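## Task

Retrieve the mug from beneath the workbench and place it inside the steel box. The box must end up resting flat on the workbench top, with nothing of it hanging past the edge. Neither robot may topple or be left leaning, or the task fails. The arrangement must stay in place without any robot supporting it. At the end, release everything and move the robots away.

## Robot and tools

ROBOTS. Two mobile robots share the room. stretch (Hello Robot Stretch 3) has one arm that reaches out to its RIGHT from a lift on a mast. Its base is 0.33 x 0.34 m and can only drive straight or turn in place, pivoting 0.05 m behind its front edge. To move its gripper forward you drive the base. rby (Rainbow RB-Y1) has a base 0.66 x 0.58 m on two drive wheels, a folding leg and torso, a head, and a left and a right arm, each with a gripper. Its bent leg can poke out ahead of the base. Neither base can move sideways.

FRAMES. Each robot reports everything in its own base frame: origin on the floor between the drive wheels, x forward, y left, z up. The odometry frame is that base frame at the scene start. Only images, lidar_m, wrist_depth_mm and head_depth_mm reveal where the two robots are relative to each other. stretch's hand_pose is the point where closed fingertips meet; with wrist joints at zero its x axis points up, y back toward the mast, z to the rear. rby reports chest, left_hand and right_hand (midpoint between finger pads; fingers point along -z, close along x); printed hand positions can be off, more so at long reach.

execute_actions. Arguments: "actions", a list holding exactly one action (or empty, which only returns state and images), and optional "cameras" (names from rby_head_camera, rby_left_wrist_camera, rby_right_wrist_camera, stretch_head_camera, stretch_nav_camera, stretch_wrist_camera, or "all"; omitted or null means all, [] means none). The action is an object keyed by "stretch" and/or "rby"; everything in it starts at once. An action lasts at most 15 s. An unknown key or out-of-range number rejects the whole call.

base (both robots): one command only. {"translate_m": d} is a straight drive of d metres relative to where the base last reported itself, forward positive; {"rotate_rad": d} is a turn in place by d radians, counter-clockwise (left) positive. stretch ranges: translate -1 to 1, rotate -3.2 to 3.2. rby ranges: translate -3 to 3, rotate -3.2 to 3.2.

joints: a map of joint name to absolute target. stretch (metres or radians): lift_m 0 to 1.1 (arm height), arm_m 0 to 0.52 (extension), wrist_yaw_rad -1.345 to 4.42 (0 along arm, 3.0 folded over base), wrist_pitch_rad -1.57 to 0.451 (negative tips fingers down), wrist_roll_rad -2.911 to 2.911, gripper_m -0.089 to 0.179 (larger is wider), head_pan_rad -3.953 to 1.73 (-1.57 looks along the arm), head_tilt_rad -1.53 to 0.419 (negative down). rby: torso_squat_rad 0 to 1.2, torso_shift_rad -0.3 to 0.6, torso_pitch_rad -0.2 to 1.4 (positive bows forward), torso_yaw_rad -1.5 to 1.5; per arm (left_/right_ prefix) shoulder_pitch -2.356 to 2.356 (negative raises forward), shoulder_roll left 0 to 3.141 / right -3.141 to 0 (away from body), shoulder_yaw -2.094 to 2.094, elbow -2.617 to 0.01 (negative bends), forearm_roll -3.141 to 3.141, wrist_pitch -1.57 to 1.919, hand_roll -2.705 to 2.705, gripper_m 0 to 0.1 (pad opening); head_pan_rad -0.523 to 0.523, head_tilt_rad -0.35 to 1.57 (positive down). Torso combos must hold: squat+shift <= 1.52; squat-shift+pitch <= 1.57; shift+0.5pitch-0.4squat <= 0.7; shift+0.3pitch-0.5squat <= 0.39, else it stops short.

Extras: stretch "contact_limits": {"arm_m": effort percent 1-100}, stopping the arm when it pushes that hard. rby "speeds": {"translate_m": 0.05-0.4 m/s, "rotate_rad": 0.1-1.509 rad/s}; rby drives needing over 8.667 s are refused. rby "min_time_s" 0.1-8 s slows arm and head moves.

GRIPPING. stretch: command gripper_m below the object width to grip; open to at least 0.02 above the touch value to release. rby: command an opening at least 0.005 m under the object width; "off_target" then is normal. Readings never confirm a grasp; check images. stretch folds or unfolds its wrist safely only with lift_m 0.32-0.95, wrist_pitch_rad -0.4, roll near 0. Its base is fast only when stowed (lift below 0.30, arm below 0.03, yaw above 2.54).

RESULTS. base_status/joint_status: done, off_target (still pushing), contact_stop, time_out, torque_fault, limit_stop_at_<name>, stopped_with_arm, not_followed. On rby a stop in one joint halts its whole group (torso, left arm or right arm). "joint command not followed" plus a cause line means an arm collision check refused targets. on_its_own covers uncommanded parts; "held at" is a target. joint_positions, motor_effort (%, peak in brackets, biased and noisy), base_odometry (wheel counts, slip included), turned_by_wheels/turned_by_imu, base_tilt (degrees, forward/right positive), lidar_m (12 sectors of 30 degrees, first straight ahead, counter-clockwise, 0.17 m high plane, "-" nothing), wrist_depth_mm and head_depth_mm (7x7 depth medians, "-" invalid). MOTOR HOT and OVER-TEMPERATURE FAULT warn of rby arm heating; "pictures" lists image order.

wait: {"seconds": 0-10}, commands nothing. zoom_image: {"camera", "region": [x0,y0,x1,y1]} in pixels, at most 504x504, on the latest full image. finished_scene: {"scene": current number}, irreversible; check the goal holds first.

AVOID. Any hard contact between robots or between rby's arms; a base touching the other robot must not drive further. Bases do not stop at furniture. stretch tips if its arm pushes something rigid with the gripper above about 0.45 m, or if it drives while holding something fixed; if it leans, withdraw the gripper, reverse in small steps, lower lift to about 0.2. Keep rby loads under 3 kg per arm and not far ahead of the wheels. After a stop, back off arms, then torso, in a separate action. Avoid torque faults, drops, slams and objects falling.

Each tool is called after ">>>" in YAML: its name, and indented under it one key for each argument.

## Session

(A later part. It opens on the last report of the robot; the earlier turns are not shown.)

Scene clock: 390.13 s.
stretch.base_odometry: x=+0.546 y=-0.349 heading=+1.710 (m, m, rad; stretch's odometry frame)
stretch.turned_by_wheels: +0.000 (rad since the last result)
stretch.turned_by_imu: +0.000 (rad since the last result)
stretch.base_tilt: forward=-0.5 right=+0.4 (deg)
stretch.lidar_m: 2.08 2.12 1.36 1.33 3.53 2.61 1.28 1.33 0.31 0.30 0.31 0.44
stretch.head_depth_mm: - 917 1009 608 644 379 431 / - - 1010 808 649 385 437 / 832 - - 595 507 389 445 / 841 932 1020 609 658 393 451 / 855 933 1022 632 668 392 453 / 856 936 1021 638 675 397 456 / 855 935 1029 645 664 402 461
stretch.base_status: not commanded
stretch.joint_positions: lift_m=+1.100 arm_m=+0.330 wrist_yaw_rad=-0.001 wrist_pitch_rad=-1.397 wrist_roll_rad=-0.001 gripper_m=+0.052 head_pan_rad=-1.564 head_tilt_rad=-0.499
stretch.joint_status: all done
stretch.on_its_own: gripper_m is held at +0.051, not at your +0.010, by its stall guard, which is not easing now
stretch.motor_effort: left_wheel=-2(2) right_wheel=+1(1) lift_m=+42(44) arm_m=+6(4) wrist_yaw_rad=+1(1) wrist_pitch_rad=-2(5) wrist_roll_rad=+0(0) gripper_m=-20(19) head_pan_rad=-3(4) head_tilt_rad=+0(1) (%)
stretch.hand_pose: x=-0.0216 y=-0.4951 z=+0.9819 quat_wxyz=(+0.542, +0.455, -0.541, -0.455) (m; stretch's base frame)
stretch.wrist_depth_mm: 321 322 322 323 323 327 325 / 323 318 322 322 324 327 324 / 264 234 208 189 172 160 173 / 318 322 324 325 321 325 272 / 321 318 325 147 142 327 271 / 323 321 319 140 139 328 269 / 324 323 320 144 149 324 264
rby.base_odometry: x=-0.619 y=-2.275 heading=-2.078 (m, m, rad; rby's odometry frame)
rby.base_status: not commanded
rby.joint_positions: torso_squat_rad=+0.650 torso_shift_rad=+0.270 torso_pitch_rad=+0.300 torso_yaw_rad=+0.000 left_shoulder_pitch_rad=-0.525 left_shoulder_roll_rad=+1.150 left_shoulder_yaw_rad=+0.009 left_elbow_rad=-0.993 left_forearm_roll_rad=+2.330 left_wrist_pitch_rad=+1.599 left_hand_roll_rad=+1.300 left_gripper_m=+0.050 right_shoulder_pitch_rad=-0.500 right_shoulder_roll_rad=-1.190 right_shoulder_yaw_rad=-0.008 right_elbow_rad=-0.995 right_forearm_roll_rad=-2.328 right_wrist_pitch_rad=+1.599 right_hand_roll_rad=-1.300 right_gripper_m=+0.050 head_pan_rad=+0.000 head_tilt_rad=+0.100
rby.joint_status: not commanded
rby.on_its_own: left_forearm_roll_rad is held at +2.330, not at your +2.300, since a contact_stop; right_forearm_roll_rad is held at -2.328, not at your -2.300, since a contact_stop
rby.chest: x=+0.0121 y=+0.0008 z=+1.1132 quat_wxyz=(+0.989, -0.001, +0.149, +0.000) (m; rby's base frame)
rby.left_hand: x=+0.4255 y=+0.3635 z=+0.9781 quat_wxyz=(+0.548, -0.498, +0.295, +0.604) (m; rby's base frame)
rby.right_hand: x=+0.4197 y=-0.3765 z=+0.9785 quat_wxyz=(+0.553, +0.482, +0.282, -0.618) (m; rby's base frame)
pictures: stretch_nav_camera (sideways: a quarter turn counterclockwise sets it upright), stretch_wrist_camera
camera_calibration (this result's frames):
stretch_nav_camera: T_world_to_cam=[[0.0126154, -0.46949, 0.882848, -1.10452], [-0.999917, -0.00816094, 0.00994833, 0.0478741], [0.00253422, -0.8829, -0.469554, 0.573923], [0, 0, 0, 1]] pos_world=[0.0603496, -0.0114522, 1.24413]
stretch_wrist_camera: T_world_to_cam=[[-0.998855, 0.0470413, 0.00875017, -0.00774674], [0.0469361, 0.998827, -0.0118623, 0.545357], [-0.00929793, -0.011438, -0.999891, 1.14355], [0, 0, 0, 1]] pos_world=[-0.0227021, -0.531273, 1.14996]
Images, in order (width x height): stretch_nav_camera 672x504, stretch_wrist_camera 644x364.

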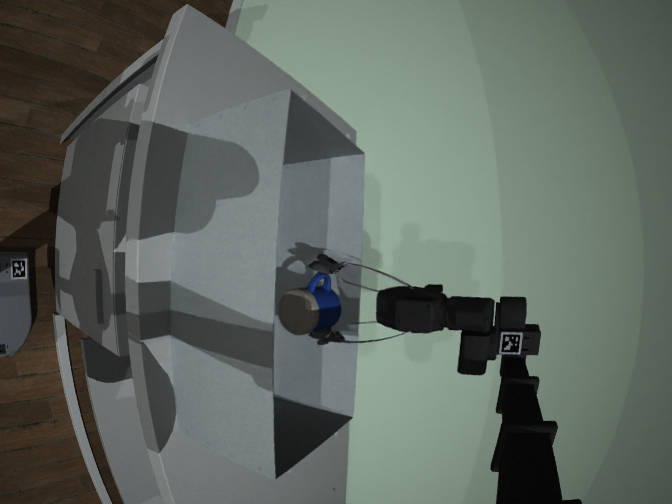

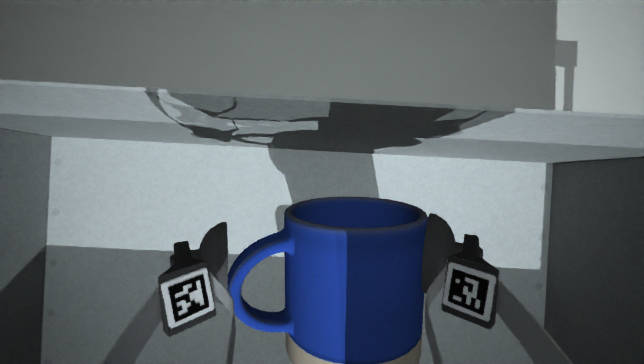

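>>> execute_actions:
  actions:
    - {"stretch":{"joints":{"lift_m":0.992,"arm_m":0.31}}}
  cameras: []

>>> execute_actions:
  actions:
    - {"stretch":{"joints":{"gripper_m":0.16}}}
  cameras: []

>>> execute_actions:
  actions:
    - {"stretch":{"joints":{"lift_m":1.1,"arm_m":0.22}}}
  cameras: ["stretch_wrist_camera"]

>>> execute_actions:
  actions:
    - {"stretch":{"joints":{"wrist_pitch_rad":-0.8,"arm_m":0.17}}}
  cameras: []

>>> execute_actions:
  actions:
    - {"stretch":{"joints":{"wrist_pitch_rad":0}}}
  cameras: []

>>> execute_actions:
  actions:
    - {"stretch":{"base":{"translate_m":-0.6},"joints":{"arm_m":0,"head_pan_rad":-0.8}}}
  cameras: ["stretch_nav_camera","rby_head_camera"]

Scene clock: 397.50 s.
stretch.base_odometry: x=+0.546 y=-0.349 heading=+1.710 (m, m, rad; stretch's odometry frame)
stretch.turned_by_wheels: +0.000 (rad since the last result)
stretch.turned_by_imu: -0.001 (rad since the last result)
stretch.base_tilt: forward=-0.5 right=+0.4 (deg)
stretch.lidar_m: 2.08 2.12 1.36 1.33 3.54 2.62 1.28 1.32 0.31 0.30 0.32 0.44
stretch.head_depth_mm: 843 920 - 605 644 380 432 / 841 915 - 603 648 384 438 / 851 922 - - 632 390 443 / 848 926 1021 628 659 393 451 / 856 933 1029 632 667 391 454 / 858 934 1022 639 673 397 456 / 858 938 1029 644 665 402 460
stretch.base_status: not commanded
stretch.joint_positions: lift_m=+0.992 arm_m=+0.310 wrist_yaw_rad=-0.001 wrist_pitch_rad=-1.398 wrist_roll_rad=-0.001 gripper_m=+0.052 head_pan_rad=-1.564 head_tilt_rad=-0.499
stretch.joint_status: all done
stretch.on_its_own: gripper_m is held at +0.051, not at your +0.010, by its stall guard, which is not easing now
stretch.motor_effort: left_wheel=-2(2) right_wheel=+1(1) lift_m=+33(37) arm_m=-7(11) wrist_yaw_rad=+1(1) wrist_pitch_rad=-1(1) wrist_roll_rad=+0(0) gripper_m=-21(19) head_pan_rad=-3(3) head_tilt_rad=-1(0) (%)
stretch.hand_pose: x=-0.0216 y=-0.4756 z=+0.8743 quat_wxyz=(+0.541, +0.455, -0.541, -0.455) (m; stretch's base frame)
stretch.wrist_depth_mm: 112 108 105 101 98 95 93 / 179 170 160 153 146 141 134 / 213 215 213 213 215 218 215 / 212 213 214 215 216 217 218 / 213 214 213 147 143 218 217 / 213 213 216 140 139 216 218 / 213 214 215 143 149 216 218
rby.base_odometry: x=-0.619 y=-2.275 heading=-2.078 (m, m, rad; rby's odometry frame)
rby.base_status: not commanded
rby.joint_positions: torso_squat_rad=+0.650 torso_shift_rad=+0.270 torso_pitch_rad=+0.300 torso_yaw_rad=+0.000 left_shoulder_pitch_rad=-0.525 left_shoulder_roll_rad=+1.150 left_shoulder_yaw_rad=+0.009 left_elbow_rad=-0.993 left_forearm_roll_rad=+2.330 left_wrist_pitch_rad=+1.599 left_hand_roll_rad=+1.300 left_gripper_m=+0.050 right_shoulder_pitch_rad=-0.500 right_shoulder_roll_rad=-1.190 right_shoulder_yaw_rad=-0.008 right_elbow_rad=-0.995 right_forearm_roll_rad=-2.328 right_wrist_pitch_rad=+1.599 right_hand_roll_rad=-1.300 right_gripper_m=+0.050 head_pan_rad=+0.000 head_tilt_rad=+0.100
rby.joint_status: not commanded
rby.on_its_own: left_forearm_roll_rad is held at +2.330, not at your +2.300, since a contact_stop; right_forearm_roll_rad is held at -2.328, not at your -2.300, since a contact_stop
rby.chest: x=+0.0121 y=+0.0008 z=+1.1132 quat_wxyz=(+0.989, -0.001, +0.149, +0.000) (m; rby's base frame)
rby.left_hand: x=+0.4255 y=+0.3635 z=+0.9781 quat_wxyz=(+0.548, -0.498, +0.295, +0.604) (m; rby's base frame)
rby.right_hand: x=+0.4197 y=-0.3765 z=+0.9785 quat_wxyz=(+0.553, +0.482, +0.282, -0.618) (m; rby's base frame)
pictures: none
No camera images: the call's "cameras" was empty. Leave "cameras" out to get every camera's image.

Scene clock: 399.07 s.
stretch.base_odometry: x=+0.546 y=-0.349 heading=+1.710 (m, m, rad; stretch's odometry frame)
stretch.turned_by_wheels: +0.000 (rad since the last result)
stretch.turned_by_imu: +0.000 (rad since the last result)
stretch.base_tilt: forward=-0.5 right=+0.4 (deg)
stretch.lidar_m: 2.08 2.12 1.37 1.32 3.54 2.61 1.28 1.32 0.31 0.30 0.31 0.44
stretch.head_depth_mm: 841 918 - 607 645 379 432 / 846 908 - 604 647 385 438 / 846 922 - - 629 390 445 / 854 928 1023 628 659 390 450 / 849 929 1033 630 666 392 454 / 854 932 1029 638 674 397 456 / 855 937 1024 646 665 402 460
stretch.base_status: not commanded
stretch.joint_positions: lift_m=+0.992 arm_m=+0.310 wrist_yaw_rad=-0.001 wrist_pitch_rad=-1.397 wrist_roll_rad=-0.001 gripper_m=+0.160 head_pan_rad=-1.564 head_tilt_rad=-0.499
stretch.joint_status: all done
stretch.motor_effort: left_wheel=-2(2) right_wheel=+1(1) lift_m=+32(33) arm_m=-7(7) wrist_yaw_rad=+1(1) wrist_pitch_rad=-1(3) wrist_roll_rad=+0(0) gripper_m=-1(84) head_pan_rad=-3(3) head_tilt_rad=+0(1) (%)
stretch.hand_pose: x=-0.0216 y=-0.4758 z=+0.8743 quat_wxyz=(+0.542, +0.455, -0.541, -0.455) (m; stretch's base frame)
stretch.wrist_depth_mm: 111 108 104 101 98 95 93 / 178 168 160 153 146 139 134 / 214 213 216 213 215 215 217 / 212 213 214 212 215 216 215 / 212 214 214 144 154 216 217 / 214 - 212 146 151 217 218 / 214 215 215 147 150 218 220
rby.base_odometry: x=-0.619 y=-2.275 heading=-2.078 (m, m, rad; rby's odometry frame)
rby.base_status: not commanded
rby.joint_positions: torso_squat_rad=+0.650 torso_shift_rad=+0.270 torso_pitch_rad=+0.300 torso_yaw_rad=+0.000 left_shoulder_pitch_rad=-0.525 left_shoulder_roll_rad=+1.150 left_shoulder_yaw_rad=+0.009 left_elbow_rad=-0.993 left_forearm_roll_rad=+2.330 left_wrist_pitch_rad=+1.599 left_hand_roll_rad=+1.300 left_gripper_m=+0.050 right_shoulder_pitch_rad=-0.500 right_shoulder_roll_rad=-1.190 right_shoulder_yaw_rad=-0.008 right_elbow_rad=-0.995 right_forearm_roll_rad=-2.328 right_wrist_pitch_rad=+1.599 right_hand_roll_rad=-1.300 right_gripper_m=+0.050 head_pan_rad=+0.000 head_tilt_rad=+0.100
rby.joint_status: not commanded
rby.on_its_own: left_forearm_roll_rad is held at +2.330, not at your +2.300, since a contact_stop; right_forearm_roll_rad is held at -2.328, not at your -2.300, since a contact_stop
rby.chest: x=+0.0121 y=+0.0008 z=+1.1132 quat_wxyz=(+0.989, -0.001, +0.149, +0.000) (m; rby's base frame)
rby.left_hand: x=+0.4255 y=+0.3635 z=+0.9781 quat_wxyz=(+0.548, -0.498, +0.295, +0.604) (m; rby's base frame)
rby.right_hand: x=+0.4197 y=-0.3765 z=+0.9785 quat_wxyz=(+0.553, +0.482, +0.282, -0.618) (m; rby's base frame)
pictures: none
No camera images: the call's "cameras" was empty. Leave "cameras" out to get every camera's image.

Scene clock: 400.97 s.
stretch.base_odometry: x=+0.546 y=-0.349 heading=+1.710 (m, m, rad; stretch's odometry frame)
stretch.turned_by_wheels: +0.000 (rad since the last result)
stretch.turned_by_imu: +0.000 (rad since the last result)
stretch.base_tilt: forward=-0.6 right=+0.4 (deg)
stretch.lidar_m: 2.08 2.12 1.36 1.33 3.54 2.61 1.27 1.32 0.31 0.30 0.32 0.44
stretch.head_depth_mm: - 897 1028 605 637 380 431 / - - 1025 611 649 385 438 / 827 - - - 631 390 443 / 839 922 1019 624 657 389 451 / 854 930 1022 633 659 393 454 / 860 936 1027 639 672 397 457 / 861 937 1034 645 665 401 461
stretch.base_status: not commanded
stretch.joint_positions: lift_m=+1.100 arm_m=+0.220 wrist_yaw_rad=-0.001 wrist_pitch_rad=-1.399 wrist_roll_rad=-0.001 gripper_m=+0.160 head_pan_rad=-1.564 head_tilt_rad=-0.499
stretch.joint_status: all done
stretch.motor_effort: left_wheel=-2(2) right_wheel=+1(0) lift_m=+42(41) arm_m=-6(6) wrist_yaw_rad=+1(1) wrist_pitch_rad=+0(1) wrist_roll_rad=+0(0) gripper_m=+0(0) head_pan_rad=-3(4) head_tilt_rad=-1(1) (%)
stretch.hand_pose: x=-0.0216 y=-0.3854 z=+0.9820 quat_wxyz=(+0.541, +0.455, -0.540, -0.456) (m; stretch's base frame)
stretch.wrist_depth_mm: 301 308 297 291 283 270 250 / 324 322 321 322 326 325 270 / 320 319 326 253 324 324 267 / 320 319 321 324 325 330 263 / 320 319 325 328 330 327 259 / 302 - 323 323 328 329 248 / 216 203 222 229 237 239 232
rby.base_odometry: x=-0.619 y=-2.275 heading=-2.078 (m, m, rad; rby's odometry frame)
rby.base_status: not commanded
rby.joint_positions: torso_squat_rad=+0.650 torso_shift_rad=+0.270 torso_pitch_rad=+0.300 torso_yaw_rad=+0.000 left_shoulder_pitch_rad=-0.525 left_shoulder_roll_rad=+1.150 left_shoulder_yaw_rad=+0.009 left_elbow_rad=-0.993 left_forearm_roll_rad=+2.330 left_wrist_pitch_rad=+1.599 left_hand_roll_rad=+1.300 left_gripper_m=+0.050 right_shoulder_pitch_rad=-0.500 right_shoulder_roll_rad=-1.190 right_shoulder_yaw_rad=-0.008 right_elbow_rad=-0.995 right_forearm_roll_rad=-2.328 right_wrist_pitch_rad=+1.599 right_hand_roll_rad=-1.300 right_gripper_m=+0.050 head_pan_rad=+0.000 head_tilt_rad=+0.100
rby.joint_status: not commanded
rby.on_its_own: left_forearm_roll_rad is held at +2.330, not at your +2.300, since a contact_stop; right_forearm_roll_rad is held at -2.328, not at your -2.300, since a contact_stop
rby.chest: x=+0.0121 y=+0.0008 z=+1.1132 quat_wxyz=(+0.989, -0.001, +0.149, +0.000) (m; rby's base frame)
rby.left_hand: x=+0.4255 y=+0.3635 z=+0.9781 quat_wxyz=(+0.548, -0.498, +0.295, +0.604) (m; rby's base frame)
rby.right_hand: x=+0.4197 y=-0.3765 z=+0.9785 quat_wxyz=(+0.553, +0.482, +0.282, -0.618) (m; rby's base frame)
pictures: stretch_wrist_camera
camera_calibration (this result's frames):
stretch_wrist_camera: T_world_to_cam=[[-0.998856, 0.0469908, 0.00884421, -0.0130199], [0.0469035, 0.998851, -0.00983747, 0.433772], [-0.00929632, -0.0094114, -0.999912, 1.14564], [0, 0, 0, 1]] pos_world=[-0.0227002, -0.42188, 1.14992]
Images, in order (width x height): stretch_wrist_camera 644x364.

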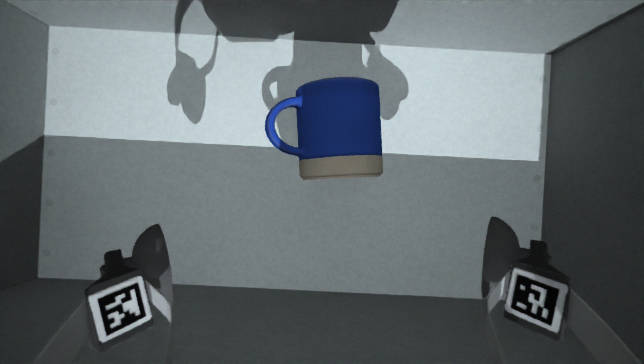

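Scene clock: 402.43 s.
stretch.base_odometry: x=+0.546 y=-0.349 heading=+1.710 (m, m, rad; stretch's odometry frame)
stretch.turned_by_wheels: +0.000 (rad since the last result)
stretch.turned_by_imu: +0.000 (rad since the last result)
stretch.base_tilt: forward=-0.6 right=+0.4 (deg)
stretch.lidar_m: 2.08 2.12 1.37 1.33 3.52 2.61 1.28 1.33 0.31 0.30 0.31 0.44
stretch.head_depth_mm: - - 1043 609 643 380 431 / - - 1050 613 649 385 439 / 833 - - - 631 390 444 / 840 928 1030 614 656 389 451 / 855 929 1028 1037 666 392 453 / 853 939 1031 639 673 397 456 / 856 932 1036 644 666 402 461
stretch.base_status: not commanded
stretch.joint_positions: lift_m=+1.100 arm_m=+0.170 wrist_yaw_rad=-0.001 wrist_pitch_rad=-0.815 wrist_roll_rad=-0.001 gripper_m=+0.160 head_pan_rad=-1.564 head_tilt_rad=-0.499
stretch.joint_status: all done
stretch.motor_effort: left_wheel=-2(2) right_wheel=+1(1) lift_m=+42(41) arm_m=-6(5) wrist_yaw_rad=+1(1) wrist_pitch_rad=+7(7) wrist_roll_rad=+0(0) gripper_m=+0(1) head_pan_rad=-3(3) head_tilt_rad=+0(0) (%)
stretch.hand_pose: x=-0.0217 y=-0.4735 z=+1.0355 quat_wxyz=(+0.650, +0.280, -0.648, -0.281) (m; stretch's base frame)
stretch.wrist_depth_mm: 626 636 638 629 626 627 620 / 563 567 570 570 565 580 573 / 253 247 244 493 499 501 513 / 295 287 279 273 263 259 248 / 331 367 377 364 355 322 267 / 339 - 364 353 363 372 256 / 310 330 332 277 334 333 253
rby.base_odometry: x=-0.619 y=-2.275 heading=-2.078 (m, m, rad; rby's odometry frame)
rby.base_status: not commanded
rby.joint_positions: torso_squat_rad=+0.650 torso_shift_rad=+0.270 torso_pitch_rad=+0.300 torso_yaw_rad=+0.000 left_shoulder_pitch_rad=-0.525 left_shoulder_roll_rad=+1.150 left_shoulder_yaw_rad=+0.009 left_elbow_rad=-0.993 left_forearm_roll_rad=+2.330 left_wrist_pitch_rad=+1.599 left_hand_roll_rad=+1.300 left_gripper_m=+0.050 right_shoulder_pitch_rad=-0.500 right_shoulder_roll_rad=-1.190 right_shoulder_yaw_rad=-0.008 right_elbow_rad=-0.995 right_forearm_roll_rad=-2.328 right_wrist_pitch_rad=+1.599 right_hand_roll_rad=-1.300 right_gripper_m=+0.050 head_pan_rad=+0.000 head_tilt_rad=+0.100
rby.joint_status: not commanded
rby.on_its_own: left_forearm_roll_rad is held at +2.330, not at your +2.300, since a contact_stop; right_forearm_roll_rad is held at -2.328, not at your -2.300, since a contact_stop
rby.chest: x=+0.0121 y=+0.0008 z=+1.1132 quat_wxyz=(+0.989, -0.001, +0.149, +0.000) (m; rby's base frame)
rby.left_hand: x=+0.4255 y=+0.3635 z=+0.9781 quat_wxyz=(+0.548, -0.498, +0.295, +0.604) (m; rby's base frame)
rby.right_hand: x=+0.4197 y=-0.3765 z=+0.9785 quat_wxyz=(+0.553, +0.482, +0.282, -0.618) (m; rby's base frame)
pictures: none
No camera images: the call's "cameras" was empty. Leave "cameras" out to get every camera's image.

Scene clock: 403.70 s.
stretch.base_odometry: x=+0.546 y=-0.349 heading=+1.710 (m, m, rad; stretch's odometry frame)
stretch.turned_by_wheels: +0.000 (rad since the last result)
stretch.turned_by_imu: +0.000 (rad since the last result)
stretch.base_tilt: forward=-0.5 right=+0.4 (deg)
stretch.lidar_m: 2.08 2.12 1.36 1.33 3.55 2.61 1.28 1.33 0.31 0.30 0.32 0.44
stretch.head_depth_mm: - - 1037 607 645 381 432 / - - 1043 613 648 385 439 / 828 - - 619 631 390 445 / 840 928 1034 624 657 389 451 / 852 919 1024 629 667 392 453 / 858 934 1027 638 675 397 456 / 859 937 1032 643 666 402 462
stretch.base_status: not commanded
stretch.joint_positions: lift_m=+1.100 arm_m=+0.170 wrist_yaw_rad=-0.001 wrist_pitch_rad=-0.024 wrist_roll_rad=-0.001 gripper_m=+0.160 head_pan_rad=-1.564 head_tilt_rad=-0.499
stretch.joint_status: all done
stretch.motor_effort: left_wheel=-2(2) right_wheel=+1(1) lift_m=+41(40) arm_m=-7(6) wrist_yaw_rad=+1(1) wrist_pitch_rad=+11(10) wrist_roll_rad=+0(0) gripper_m=+0(0) head_pan_rad=-3(3) head_tilt_rad=-1(0) (%)
stretch.hand_pose: x=-0.0216 y=-0.5709 z=+1.2083 quat_wxyz=(+0.708, +0.009, -0.706, -0.009) (m; stretch's base frame)
stretch.wrist_depth_mm: 584 575 571 569 564 561 570 / 589 580 603 589 589 585 594 / 592 589 600 598 607 615 618 / 623 614 621 623 619 620 627 / 672 645 647 656 667 653 646 / 662 - 674 673 686 678 684 / 698 652 685 695 676 648 676
rby.base_odometry: x=-0.619 y=-2.275 heading=-2.078 (m, m, rad; rby's odometry frame)
rby.base_status: not commanded
rby.joint_positions: torso_squat_rad=+0.650 torso_shift_rad=+0.270 torso_pitch_rad=+0.300 torso_yaw_rad=+0.000 left_shoulder_pitch_rad=-0.525 left_shoulder_roll_rad=+1.150 left_shoulder_yaw_rad=+0.009 left_elbow_rad=-0.993 left_forearm_roll_rad=+2.330 left_wrist_pitch_rad=+1.599 left_hand_roll_rad=+1.300 left_gripper_m=+0.050 right_shoulder_pitch_rad=-0.500 right_shoulder_roll_rad=-1.190 right_shoulder_yaw_rad=-0.008 right_elbow_rad=-0.995 right_forearm_roll_rad=-2.328 right_wrist_pitch_rad=+1.599 right_hand_roll_rad=-1.300 right_gripper_m=+0.050 head_pan_rad=+0.000 head_tilt_rad=+0.100
rby.joint_status: not commanded
rby.on_its_own: left_forearm_roll_rad is held at +2.330, not at your +2.300, since a contact_stop; right_forearm_roll_rad is held at -2.328, not at your -2.300, since a contact_stop
rby.chest: x=+0.0121 y=+0.0008 z=+1.1132 quat_wxyz=(+0.989, -0.001, +0.149, +0.000) (m; rby's base frame)
rby.left_hand: x=+0.4255 y=+0.3635 z=+0.9781 quat_wxyz=(+0.548, -0.498, +0.295, +0.604) (m; rby's base frame)
rby.right_hand: x=+0.4197 y=-0.3765 z=+0.9785 quat_wxyz=(+0.553, +0.482, +0.282, -0.618) (m; rby's base frame)
pictures: none
No camera images: the call's "cameras" was empty. Leave "cameras" out to get every camera's image.

Scene clock: 410.63 s.
stretch.base_odometry: x=+0.629 y=-0.943 heading=+1.710 (m, m, rad; stretch's odometry frame)
stretch.turned_by_wheels: +0.000 (rad since the last result)
stretch.turned_by_imu: -0.002 (rad since the last result)
stretch.base_tilt: forward=-0.6 right=+0.4 (deg)
stretch.lidar_m: 1.07 2.62 1.42 4.82 2.71 2.00 1.94 0.70 0.97 0.94 0.62 0.53
stretch.head_depth_mm: 935 1006 1088 958 717 574 478 / 1012 1093 1192 878 712 576 480 / 1099 1199 1285 624 658 580 484 / 1204 1330 1385 804 589 582 524 / 1330 1469 979 929 555 587 836 / 1489 1666 1007 996 666 840 1108 / 1690 1927 962 737 758 1139 1318
stretch.base_status: done
stretch.joint_positions: lift_m=+1.100 arm_m=+0.003 wrist_yaw_rad=-0.001 wrist_pitch_rad=-0.023 wrist_roll_rad=-0.001 gripper_m=+0.160 head_pan_rad=-0.807 head_tilt_rad=-0.499
stretch.joint_status: all done
joint sent to its limit — the command would take stretch.arm_m past its lower limit, so that joint was sent only as far as its limit.
stretch.motor_effort: left_wheel=-2(4) right_wheel=+1(5) lift_m=+41(40) arm_m=-7(5) wrist_yaw_rad=+1(0) wrist_pitch_rad=+10(11) wrist_roll_rad=+0(0) gripper_m=+0(0) head_pan_rad=+2(32) head_tilt_rad=+0(0) (%)
stretch.hand_pose: x=-0.0216 y=-0.4040 z=+1.2086 quat_wxyz=(+0.708, +0.008, -0.706, -0.009) (m; stretch's base frame)
stretch.wrist_depth_mm: 693 707 715 733 708 702 719 / 732 739 750 741 730 738 739 / 749 766 750 772 746 782 747 / 789 786 779 786 769 798 782 / 804 799 824 821 814 780 806 / 834 - 827 844 854 842 857 / 672 652 682 672 673 667 687
rby.base_odometry: x=-0.619 y=-2.275 heading=-2.078 (m, m, rad; rby's odometry frame)
rby.base_status: not commanded
rby.joint_positions: torso_squat_rad=+0.650 torso_shift_rad=+0.270 torso_pitch_rad=+0.300 torso_yaw_rad=+0.000 left_shoulder_pitch_rad=-0.525 left_shoulder_roll_rad=+1.150 left_shoulder_yaw_rad=+0.009 left_elbow_rad=-0.993 left_forearm_roll_rad=+2.330 left_wrist_pitch_rad=+1.599 left_hand_roll_rad=+1.300 left_gripper_m=+0.050 right_shoulder_pitch_rad=-0.500 right_shoulder_roll_rad=-1.190 right_shoulder_yaw_rad=-0.008 right_elbow_rad=-0.995 right_forearm_roll_rad=-2.328 right_wrist_pitch_rad=+1.599 right_hand_roll_rad=-1.300 right_gripper_m=+0.050 head_pan_rad=+0.000 head_tilt_rad=+0.100
rby.joint_status: not commanded
rby.on_its_own: left_forearm_roll_rad is held at +2.330, not at your +2.300, since a contact_stop; right_forearm_roll_rad is held at -2.328, not at your -2.300, since a contact_stop
rby.chest: x=+0.0121 y=+0.0008 z=+1.1132 quat_wxyz=(+0.989, -0.001, +0.149, +0.000) (m; rby's base frame)
rby.left_hand: x=+0.4255 y=+0.3635 z=+0.9781 quat_wxyz=(+0.548, -0.498, +0.295, +0.604) (m; rby's base frame)
rby.right_hand: x=+0.4197 y=-0.3765 z=+0.9785 quat_wxyz=(+0.553, +0.482, +0.282, -0.618) (m; rby's base frame)
pictures: rby_head_camera, stretch_nav_camera (sideways: a quarter turn counterclockwise sets it upright)
camera_calibration (this result's frames):
rby_head_camera: T_world_to_cam=[[0.0182923, -0.99912, 0.0377376, -0.0555989], [-0.423886, -0.0419336, -0.904744, 1.27498], [0.905531, 0.000553382, -0.42428, 0.41507], [0, 0, 0, 1]] pos_world=[0.165607, -0.00231497, 1.33174]
stretch_nav_camera: T_world_to_cam=[[0.331504, -0.332694, 0.882848, -1.10646], [-0.721414, -0.692433, 0.00994833, 0.0461752], [0.608003, -0.640196, -0.469554, 0.570229], [0, 0, 0, 1]] pos_world=[0.0534062, 0.0289187, 1.24413]
Images, in order (width x height): rby_head_camera 896x504, stretch_nav_camera 672x504.

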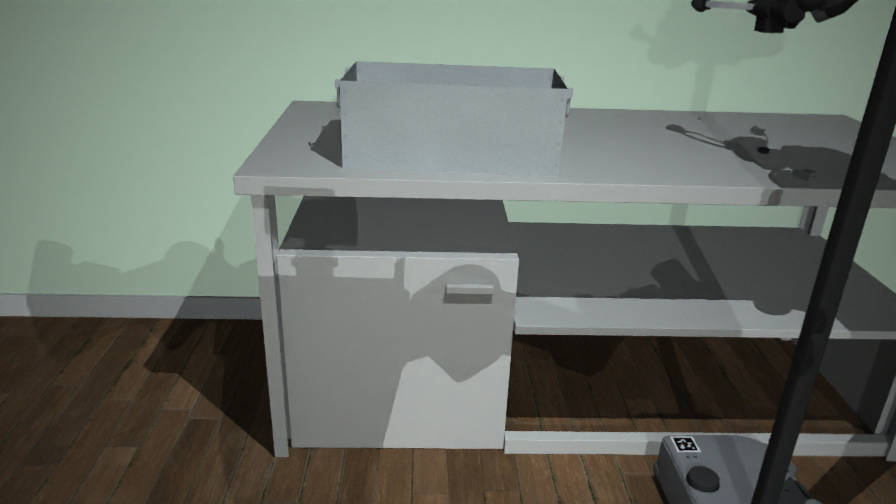

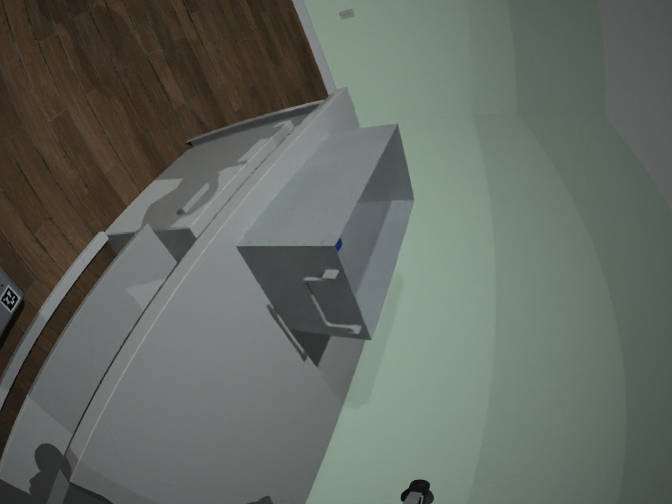

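>>> finished_scene:
  scene: 1

The scene is finished: the task was done.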